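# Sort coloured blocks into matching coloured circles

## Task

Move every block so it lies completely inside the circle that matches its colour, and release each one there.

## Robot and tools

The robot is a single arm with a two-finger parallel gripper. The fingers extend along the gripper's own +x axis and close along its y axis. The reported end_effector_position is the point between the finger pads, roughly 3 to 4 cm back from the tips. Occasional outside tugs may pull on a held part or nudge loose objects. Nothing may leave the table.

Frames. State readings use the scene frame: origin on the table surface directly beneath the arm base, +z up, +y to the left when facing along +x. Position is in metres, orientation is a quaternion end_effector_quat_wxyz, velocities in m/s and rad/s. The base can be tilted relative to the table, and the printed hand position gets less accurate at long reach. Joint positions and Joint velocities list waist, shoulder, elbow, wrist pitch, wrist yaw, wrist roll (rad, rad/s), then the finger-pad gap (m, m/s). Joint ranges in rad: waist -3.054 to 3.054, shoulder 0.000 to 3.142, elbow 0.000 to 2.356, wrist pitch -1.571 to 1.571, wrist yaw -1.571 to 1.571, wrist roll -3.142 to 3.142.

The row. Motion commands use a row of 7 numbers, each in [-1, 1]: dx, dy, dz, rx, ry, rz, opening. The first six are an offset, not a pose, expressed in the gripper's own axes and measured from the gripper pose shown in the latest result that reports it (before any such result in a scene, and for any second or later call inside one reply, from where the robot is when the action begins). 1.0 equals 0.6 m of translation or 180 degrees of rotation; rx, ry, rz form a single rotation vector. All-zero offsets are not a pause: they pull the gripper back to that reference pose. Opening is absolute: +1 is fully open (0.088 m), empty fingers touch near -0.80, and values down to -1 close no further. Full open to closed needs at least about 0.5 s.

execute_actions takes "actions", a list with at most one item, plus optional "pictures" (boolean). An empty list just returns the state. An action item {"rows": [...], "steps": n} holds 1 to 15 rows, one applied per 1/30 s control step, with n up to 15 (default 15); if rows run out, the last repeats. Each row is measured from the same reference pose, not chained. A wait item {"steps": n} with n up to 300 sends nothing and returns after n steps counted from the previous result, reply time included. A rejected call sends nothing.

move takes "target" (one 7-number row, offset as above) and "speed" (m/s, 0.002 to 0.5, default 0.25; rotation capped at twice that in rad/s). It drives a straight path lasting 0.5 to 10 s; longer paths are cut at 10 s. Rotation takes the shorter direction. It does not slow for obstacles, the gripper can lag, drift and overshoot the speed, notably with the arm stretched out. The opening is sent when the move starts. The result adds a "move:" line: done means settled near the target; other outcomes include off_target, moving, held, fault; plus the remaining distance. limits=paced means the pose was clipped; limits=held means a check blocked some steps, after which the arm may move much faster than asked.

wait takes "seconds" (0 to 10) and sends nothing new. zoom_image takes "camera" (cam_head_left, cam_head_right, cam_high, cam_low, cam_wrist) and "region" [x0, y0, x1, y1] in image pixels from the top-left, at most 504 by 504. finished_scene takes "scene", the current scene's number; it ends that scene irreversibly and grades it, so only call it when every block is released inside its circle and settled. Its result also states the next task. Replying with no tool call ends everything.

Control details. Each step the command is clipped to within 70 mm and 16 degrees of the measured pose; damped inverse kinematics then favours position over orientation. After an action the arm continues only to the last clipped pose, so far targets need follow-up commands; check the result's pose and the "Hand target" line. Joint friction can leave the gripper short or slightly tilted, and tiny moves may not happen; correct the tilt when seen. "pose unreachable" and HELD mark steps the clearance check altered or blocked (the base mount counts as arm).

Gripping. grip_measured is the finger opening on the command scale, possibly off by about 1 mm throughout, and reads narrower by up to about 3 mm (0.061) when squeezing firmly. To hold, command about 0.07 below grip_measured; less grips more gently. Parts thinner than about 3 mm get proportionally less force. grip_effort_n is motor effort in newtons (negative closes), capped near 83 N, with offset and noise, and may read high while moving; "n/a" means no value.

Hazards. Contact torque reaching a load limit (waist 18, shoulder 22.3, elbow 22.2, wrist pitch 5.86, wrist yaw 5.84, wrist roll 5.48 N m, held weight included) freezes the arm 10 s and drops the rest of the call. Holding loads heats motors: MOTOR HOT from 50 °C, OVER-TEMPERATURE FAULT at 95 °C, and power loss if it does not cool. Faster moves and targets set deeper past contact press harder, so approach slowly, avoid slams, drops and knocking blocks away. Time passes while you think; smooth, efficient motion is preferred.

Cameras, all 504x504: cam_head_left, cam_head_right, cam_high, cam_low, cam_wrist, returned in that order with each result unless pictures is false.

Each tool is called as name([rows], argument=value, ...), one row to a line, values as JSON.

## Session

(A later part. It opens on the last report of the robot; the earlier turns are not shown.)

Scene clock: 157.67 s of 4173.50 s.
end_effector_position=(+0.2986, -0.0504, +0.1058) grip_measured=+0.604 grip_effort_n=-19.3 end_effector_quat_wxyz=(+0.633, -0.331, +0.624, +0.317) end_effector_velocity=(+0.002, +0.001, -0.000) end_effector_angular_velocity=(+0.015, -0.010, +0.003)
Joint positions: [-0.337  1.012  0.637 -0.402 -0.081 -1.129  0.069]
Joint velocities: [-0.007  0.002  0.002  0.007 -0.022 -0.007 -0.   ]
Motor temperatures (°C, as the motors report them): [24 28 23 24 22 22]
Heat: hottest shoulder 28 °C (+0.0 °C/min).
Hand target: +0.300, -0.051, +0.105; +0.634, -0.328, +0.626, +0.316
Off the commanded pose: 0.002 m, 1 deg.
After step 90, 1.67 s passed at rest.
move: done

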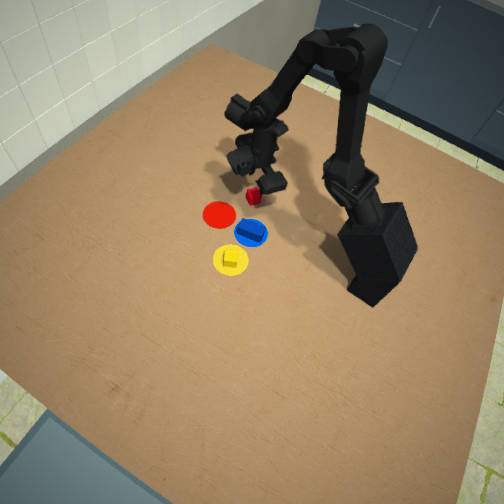

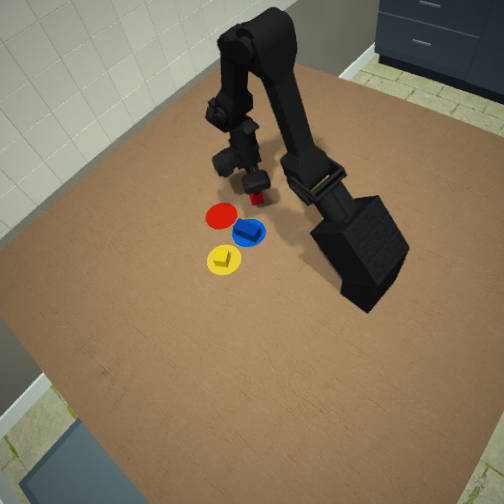

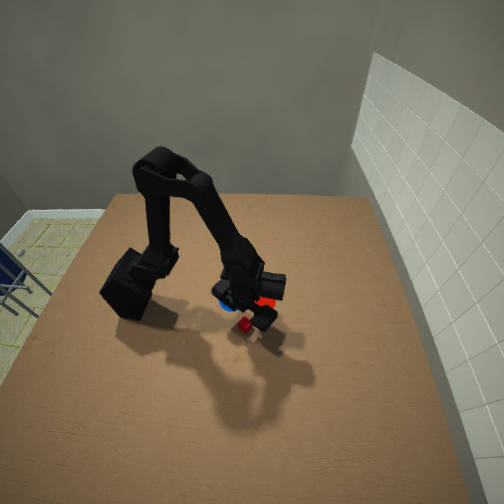

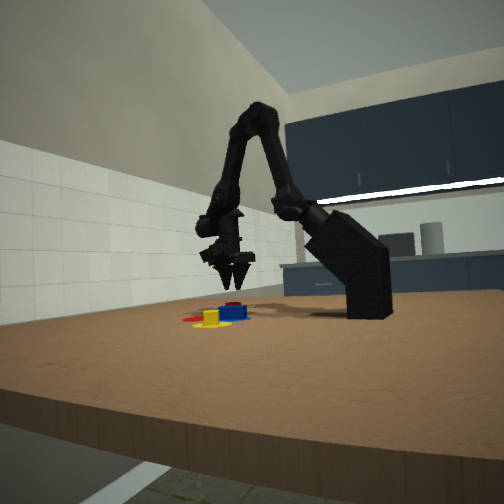

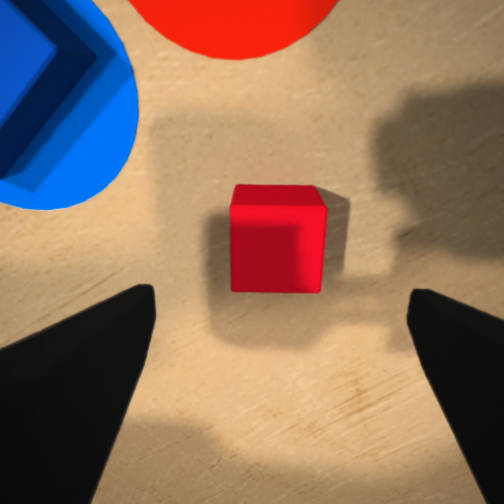

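move(target=[0.103,0,0,0,0,0,0.6], speed=0.08)

Scene clock: 163.33 s of 4173.50 s.
end_effector_position=(+0.3015, -0.0514, +0.0460) grip_measured=+0.604 grip_effort_n=-19.3 end_effector_quat_wxyz=(+0.635, -0.333, +0.621, +0.317) end_effector_velocity=(-0.002, -0.002, -0.003) end_effector_angular_velocity=(-0.008, +0.008, -0.010)
Joint positions: [-0.317  1.274  0.608 -0.101 -0.069 -1.117  0.069]
Joint velocities: [-0.002  0.012 -0.002  0.007  0.007  0.007  0.   ]
Motor temperatures (°C, as the motors report them): [24 28 23 24 22 22]
Heat: hottest shoulder 28 °C (+0.0 °C/min).
Hand target: +0.299, -0.051, +0.044; +0.633, -0.331, +0.624, +0.317
Off the commanded pose: 0.003 m, 1 deg.
After step 90, 1.50 s passed at rest.
move: done

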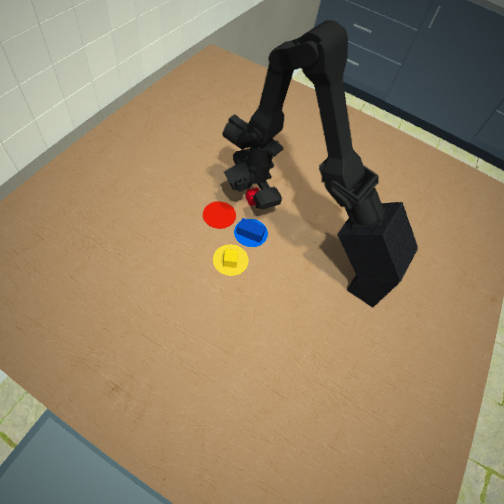

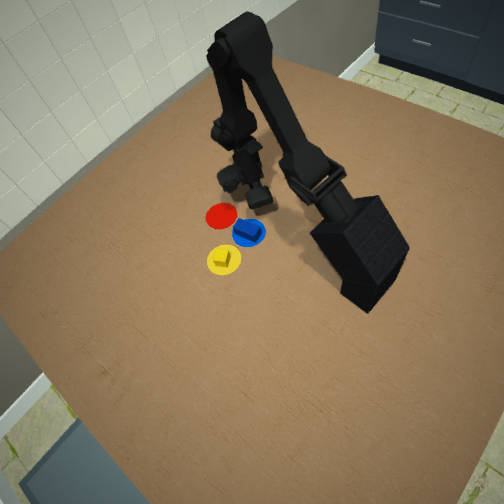

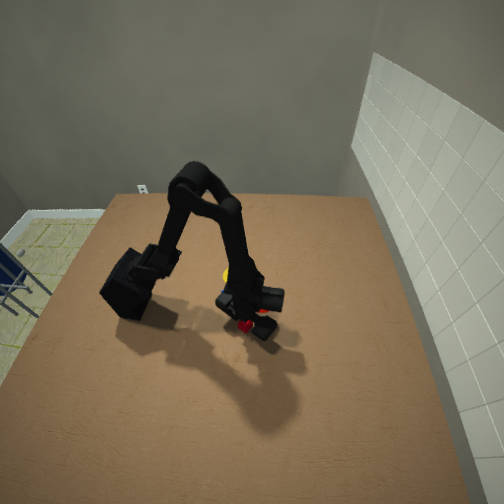

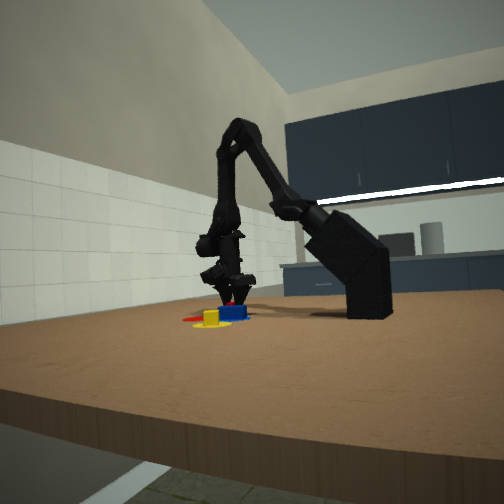

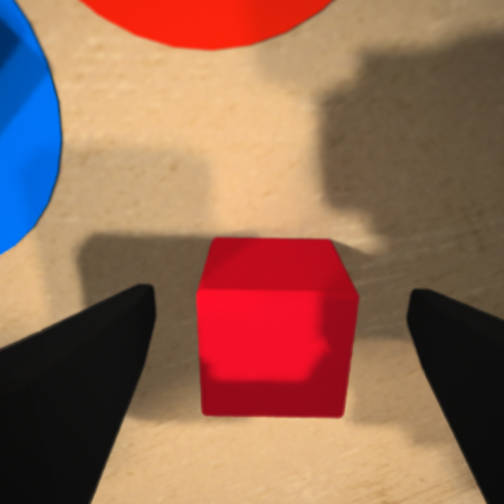

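execute_actions([
  {"rows":[[0,0,0,0,0,0,-0.23]],"steps":15},
], pictures=false)

move(target=[-0.085,0,0,0,0,0,-0.23], speed=0.15)

move(target=[0.01,0.039,0.19,0,0,0,-0.23], speed=0.2)

Scene clock: 169.67 s of 4173.50 s.
end_effector_position=(+0.3014, -0.0515, +0.0459) grip_measured=-0.158 grip_effort_n=-83.5 end_effector_quat_wxyz=(+0.635, -0.333, +0.621, +0.317) end_effector_velocity=(-0.002, -0.002, +0.000) end_effector_angular_velocity=(-0.008, +0.009, +0.019)
Joint positions: [-0.317  1.275  0.608 -0.1   -0.069 -1.117  0.031]
Joint velocities: [-0.002 -0.002 -0.002 -0.007  0.007 -0.022  0.   ]
Motor temperatures (°C, as the motors report them): [24 28 23 24 22 22]
Heat: hottest shoulder 28 °C (+0.0 °C/min).
Hand target: +0.302, -0.051, +0.046; +0.635, -0.333, +0.621, +0.317
Off the commanded pose: 0.000 m, 0 deg.
Steps of this call (steps 1 to 90: nothing new was sent; then 2.83 s passed at rest; steps 91 to 105: all 15 steps of this action). Readings (end_effector_position):
91: (+0.3016, -0.0515, +0.0459)
92: (+0.3016, -0.0515, +0.0459)
94: (+0.3016, -0.0515, +0.0459)
98: (+0.3015, -0.0515, +0.0459)
105: the state above

Scene clock: 170.80 s of 4173.50 s.
end_effector_position=(+0.2960, -0.0504, +0.0932) grip_measured=-0.158 grip_effort_n=-83.5 end_effector_quat_wxyz=(+0.630, -0.329, +0.627, +0.319) end_effector_velocity=(-0.002, +0.003, +0.002) end_effector_angular_velocity=(+0.020, -0.001, +0.006)
Joint positions: [-0.333  1.061  0.622 -0.347 -0.078 -1.126  0.031]
Joint velocities: [-0.002 -0.012 -0.007 -0.007 -0.022 -0.007  0.   ]
Motor temperatures (°C, as the motors report them): [24 28 23 24 22 22]
Heat: hottest shoulder 28 °C (+0.0 °C/min).
Hand target: +0.300, -0.051, +0.097; +0.635, -0.333, +0.621, +0.317
Off the commanded pose: 0.005 m, 1 deg.
move: done

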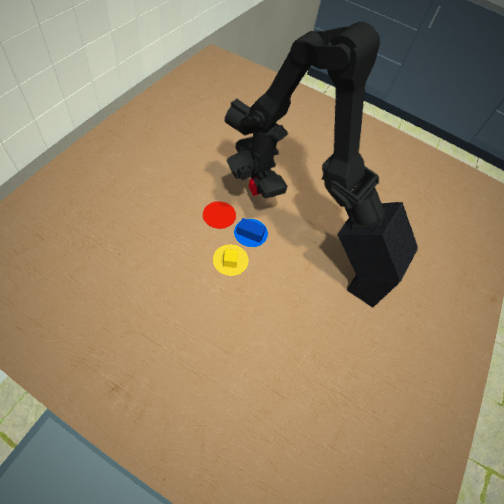

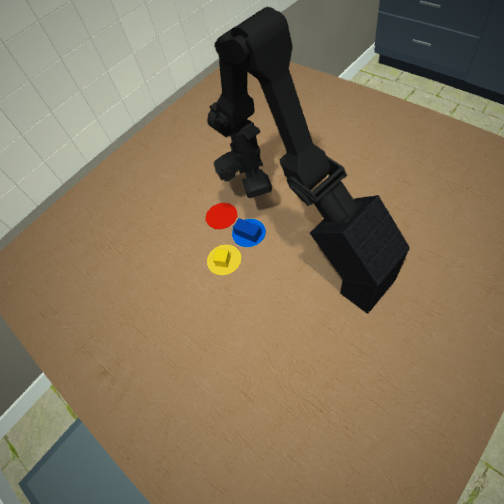

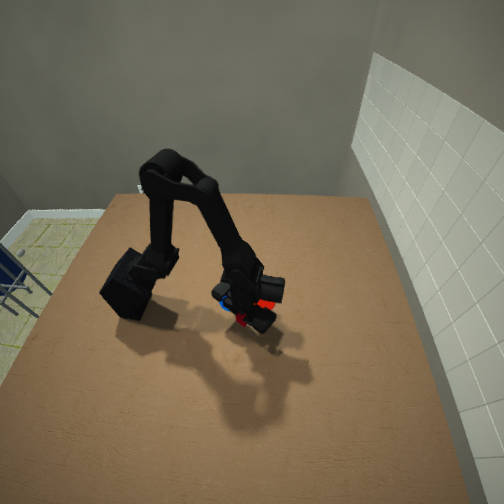

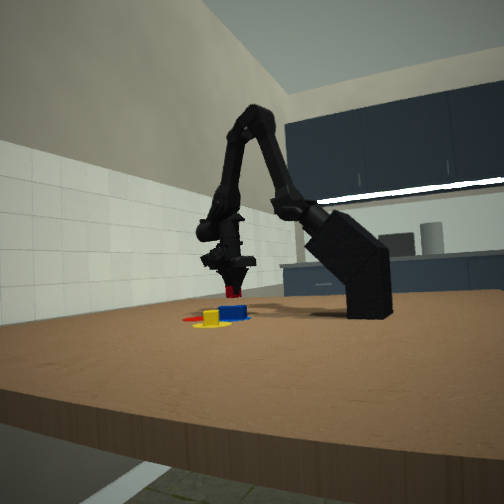

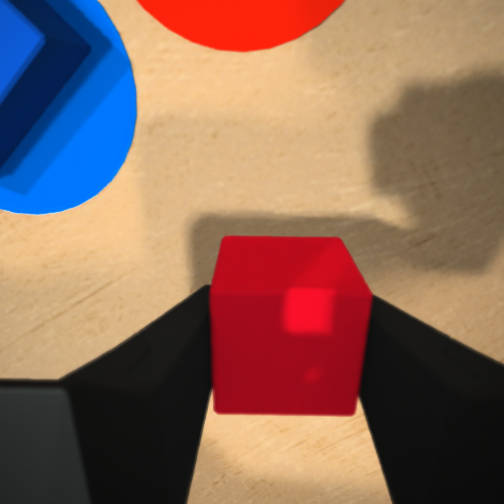

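Scene clock: 171.83 s of 4173.50 s.
end_effector_position=(+0.3427, +0.0558, +0.0871) grip_measured=-0.158 grip_effort_n=-83.5 end_effector_quat_wxyz=(+0.632, -0.327, +0.625, +0.320) end_effector_velocity=(-0.002, +0.004, -0.001) end_effector_angular_velocity=(+0.010, +0.012, +0.001)
Joint positions: [ 0.17   1.254  0.826 -0.39   0.27  -0.763  0.031]
Joint velocities: [ 0.007  0.007  0.002 -0.007 -0.007  0.007 -0.   ]
Motor temperatures (°C, as the motors report them): [24 28 23 24 22 22]
Heat: hottest shoulder 28 °C (+0.0 °C/min).
Hand target: +0.344, +0.057, +0.086; +0.631, -0.327, +0.627, +0.319
Off the commanded pose: 0.001 m, 0 deg.
move: done

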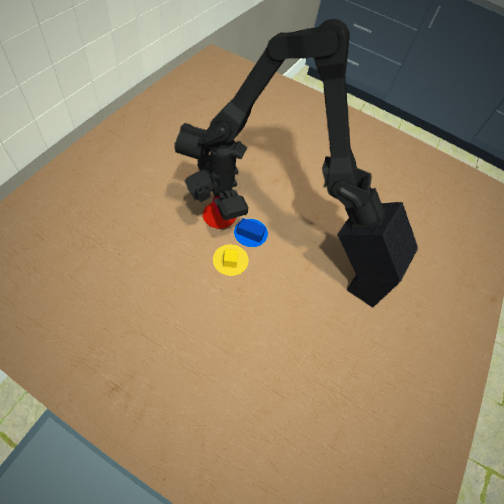

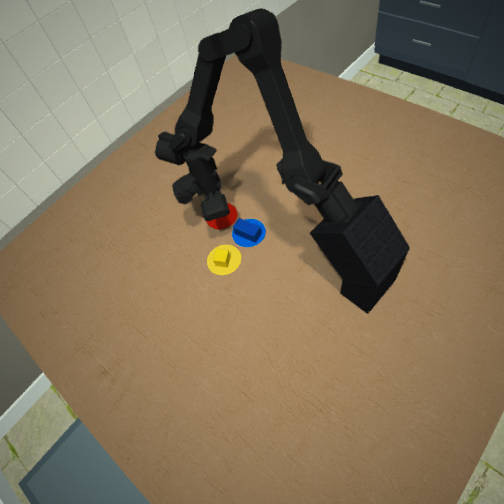

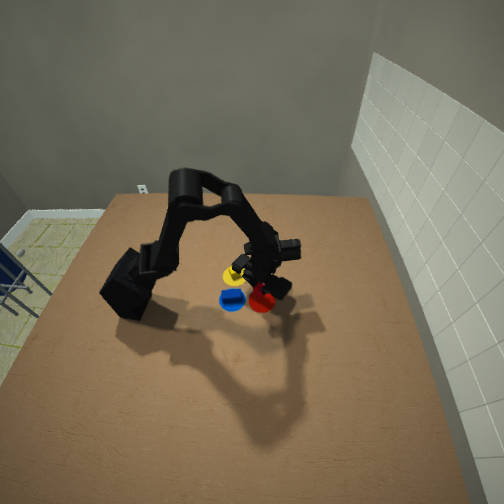

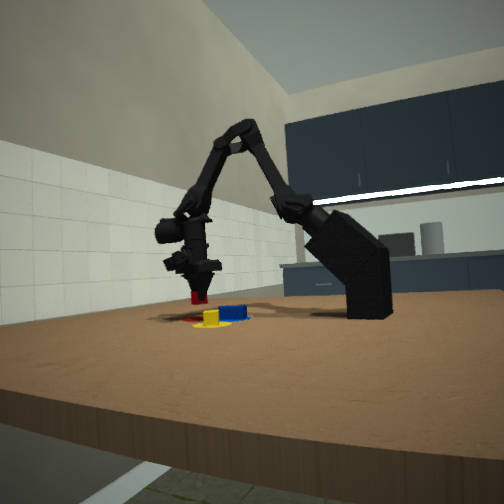

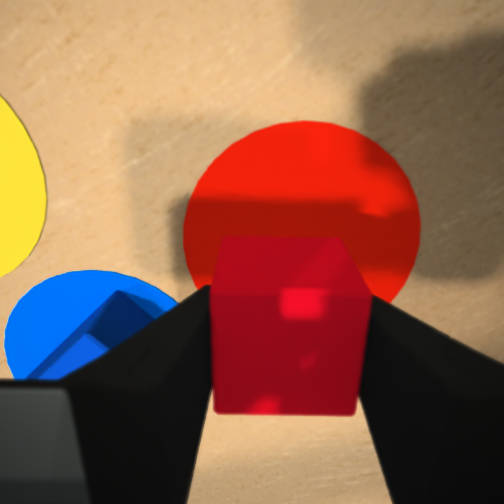

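move(target=[0.07,-0.019,0,0,0,0,-0.23], speed=0.06)

Scene clock: 179.80 s of 4173.50 s.
end_effector_position=(+0.3509, +0.0483, +0.0473) grip_measured=-0.158 grip_effort_n=-83.5 end_effector_quat_wxyz=(+0.633, -0.328, +0.626, +0.318) end_effector_velocity=(-0.002, +0.005, -0.001) end_effector_angular_velocity=(+0.032, +0.022, -0.005)
Joint positions: [ 0.099  1.401  0.84  -0.242  0.225 -0.814  0.031]
Joint velocities: [-0.002  0.007  0.012 -0.022 -0.037  0.007 -0.   ]
Motor temperatures (°C, as the motors report them): [24 29 24 24 22 22]
Heat: hottest shoulder 29 °C (+1.0 °C/min).
Hand target: +0.352, +0.049, +0.045; +0.632, -0.327, +0.625, +0.320
Off the commanded pose: 0.003 m, 0 deg.
After step 90, 3.90 s passed at rest.
move: done

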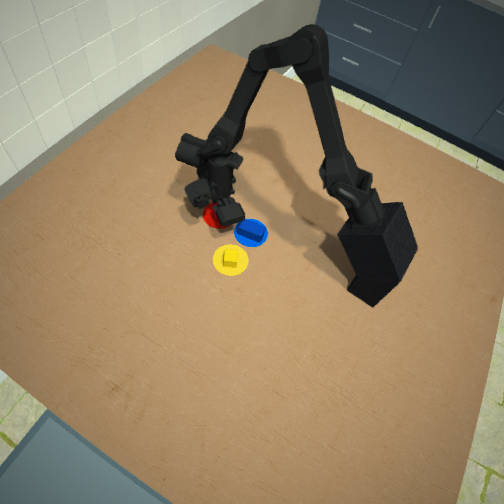

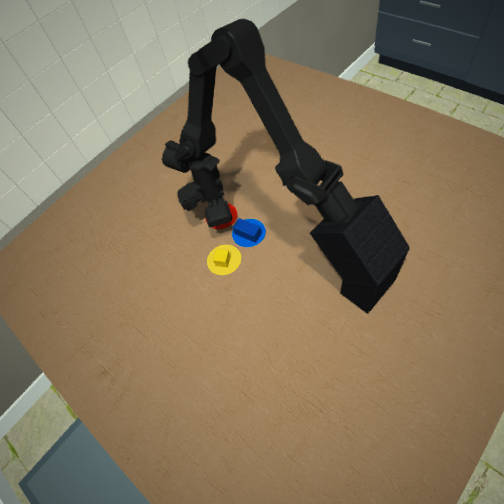

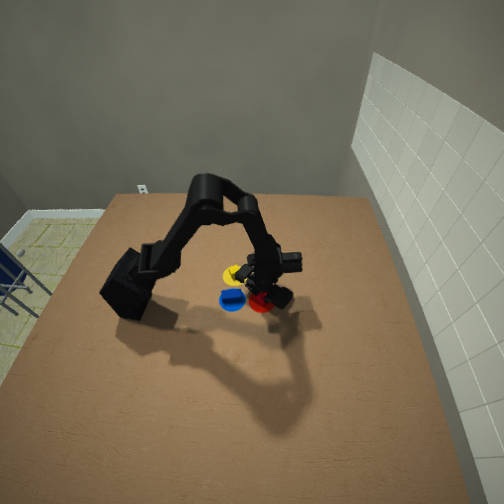

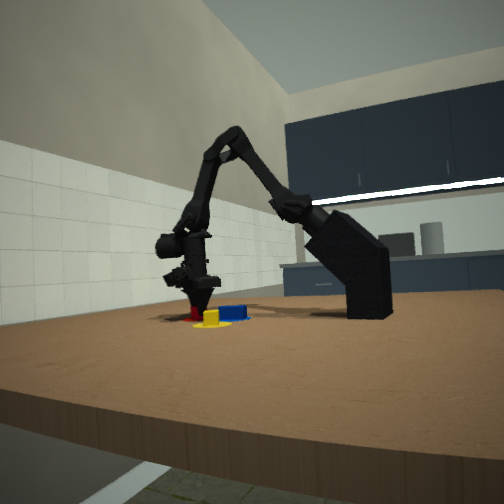

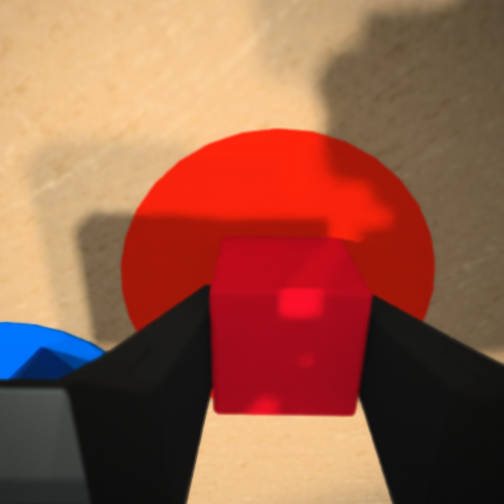

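execute_actions([
  {"rows":[[0.003,0,0,0,0,0,-0.23],[0.003,0,0,0,0,0,-0.23],[0.003,0,0,0,0,0,-0.23],[0.003,0,0,0,0,0,-0.23],[0.003,0,0,0,0,0,0.6]],"steps":15},
], pictures=false)

move(target=[-0.12,0,0,0,0,0,0.6])

Scene clock: 187.20 s of 4173.50 s.
end_effector_position=(+0.3517, +0.0484, +0.0472) grip_measured=+0.575 grip_effort_n=19.3 end_effector_quat_wxyz=(+0.634, -0.328, +0.625, +0.317) end_effector_velocity=(-0.002, -0.001, +0.000) end_effector_angular_velocity=(-0.007, +0.006, +0.025)
Joint positions: [ 0.099  1.401  0.84  -0.239  0.225 -0.815  0.067]
Joint velocities: [ 0.002 -0.002 -0.002 -0.007  0.007 -0.022  0.011]
Motor temperatures (°C, as the motors report them): [24 29 24 24 22 22]
Heat: hottest shoulder 29 °C (+1.0 °C/min).
Hand target: +0.351, +0.048, +0.045; +0.633, -0.328, +0.626, +0.318
Off the commanded pose: 0.002 m, 0 deg.
Steps of this call (steps 1 to 90: nothing new was sent; then 3.90 s passed at rest; steps 91 to 105: all 15 steps of this action). Readings (end_effector_position):
91: (+0.3509, +0.0483, +0.0472)
92: (+0.3511, +0.0483, +0.0472)
94: (+0.3515, +0.0484, +0.0472)
98: (+0.3516, +0.0484, +0.0472)
105: the state above

Scene clock: 188.37 s of 4173.50 s.
end_effector_position=(+0.3465, +0.0491, +0.1143) grip_measured=+0.596 grip_effort_n=18.8 end_effector_quat_wxyz=(+0.627, -0.327, +0.630, +0.322) end_effector_velocity=(-0.008, -0.001, +0.000) end_effector_angular_velocity=(-0.001, +0.036, +0.015)
Joint positions: [ 0.171  1.178  0.876 -0.53   0.272 -0.762  0.068]
Joint velocities: [-0.002 -0.002 -0.002 -0.037 -0.007 -0.007 -0.   ]
Motor temperatures (°C, as the motors report them): [24 29 24 24 22 22]
Heat: hottest shoulder 29 °C (+1.0 °C/min).
Hand target: +0.351, +0.049, +0.120; +0.634, -0.327, +0.625, +0.317
Off the commanded pose: 0.006 m, 1 deg.
move: done

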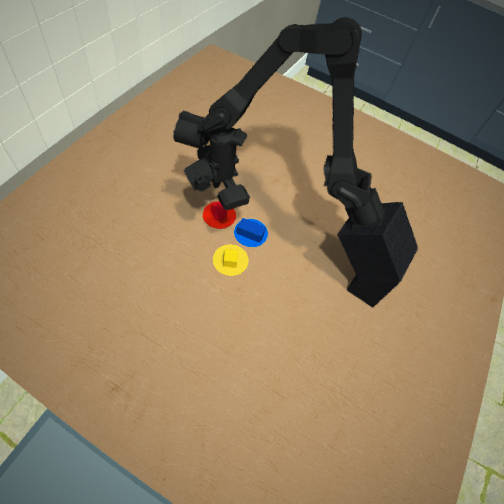

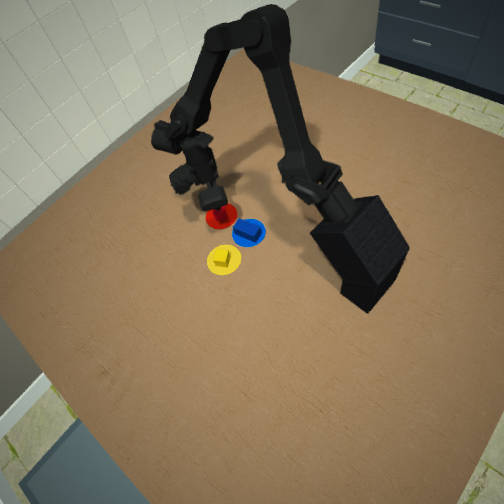

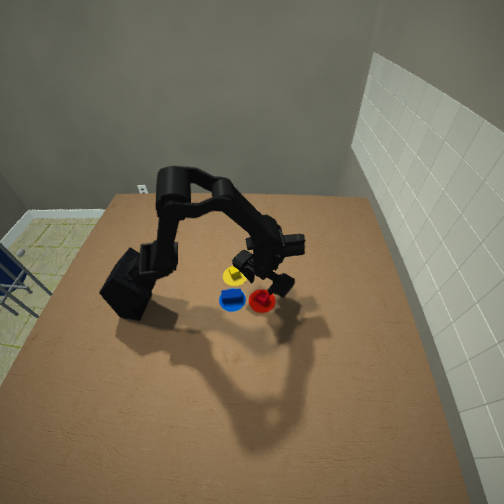

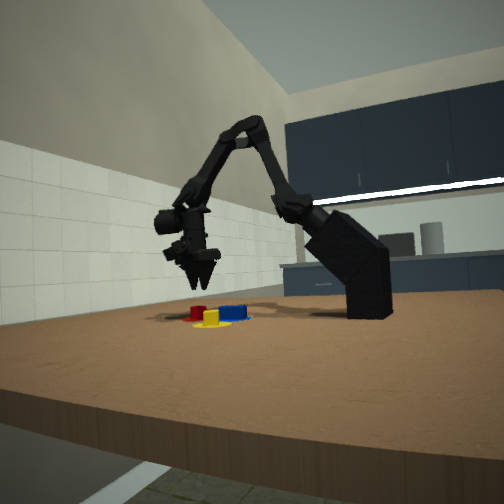

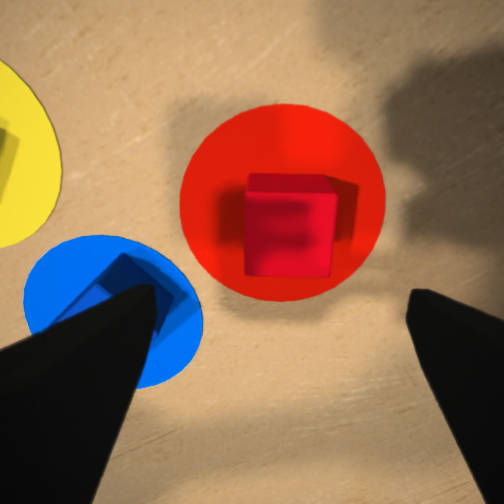

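All three look placed in cam_high.

finished_scene(scene=1)

The scene is finished: the task was done.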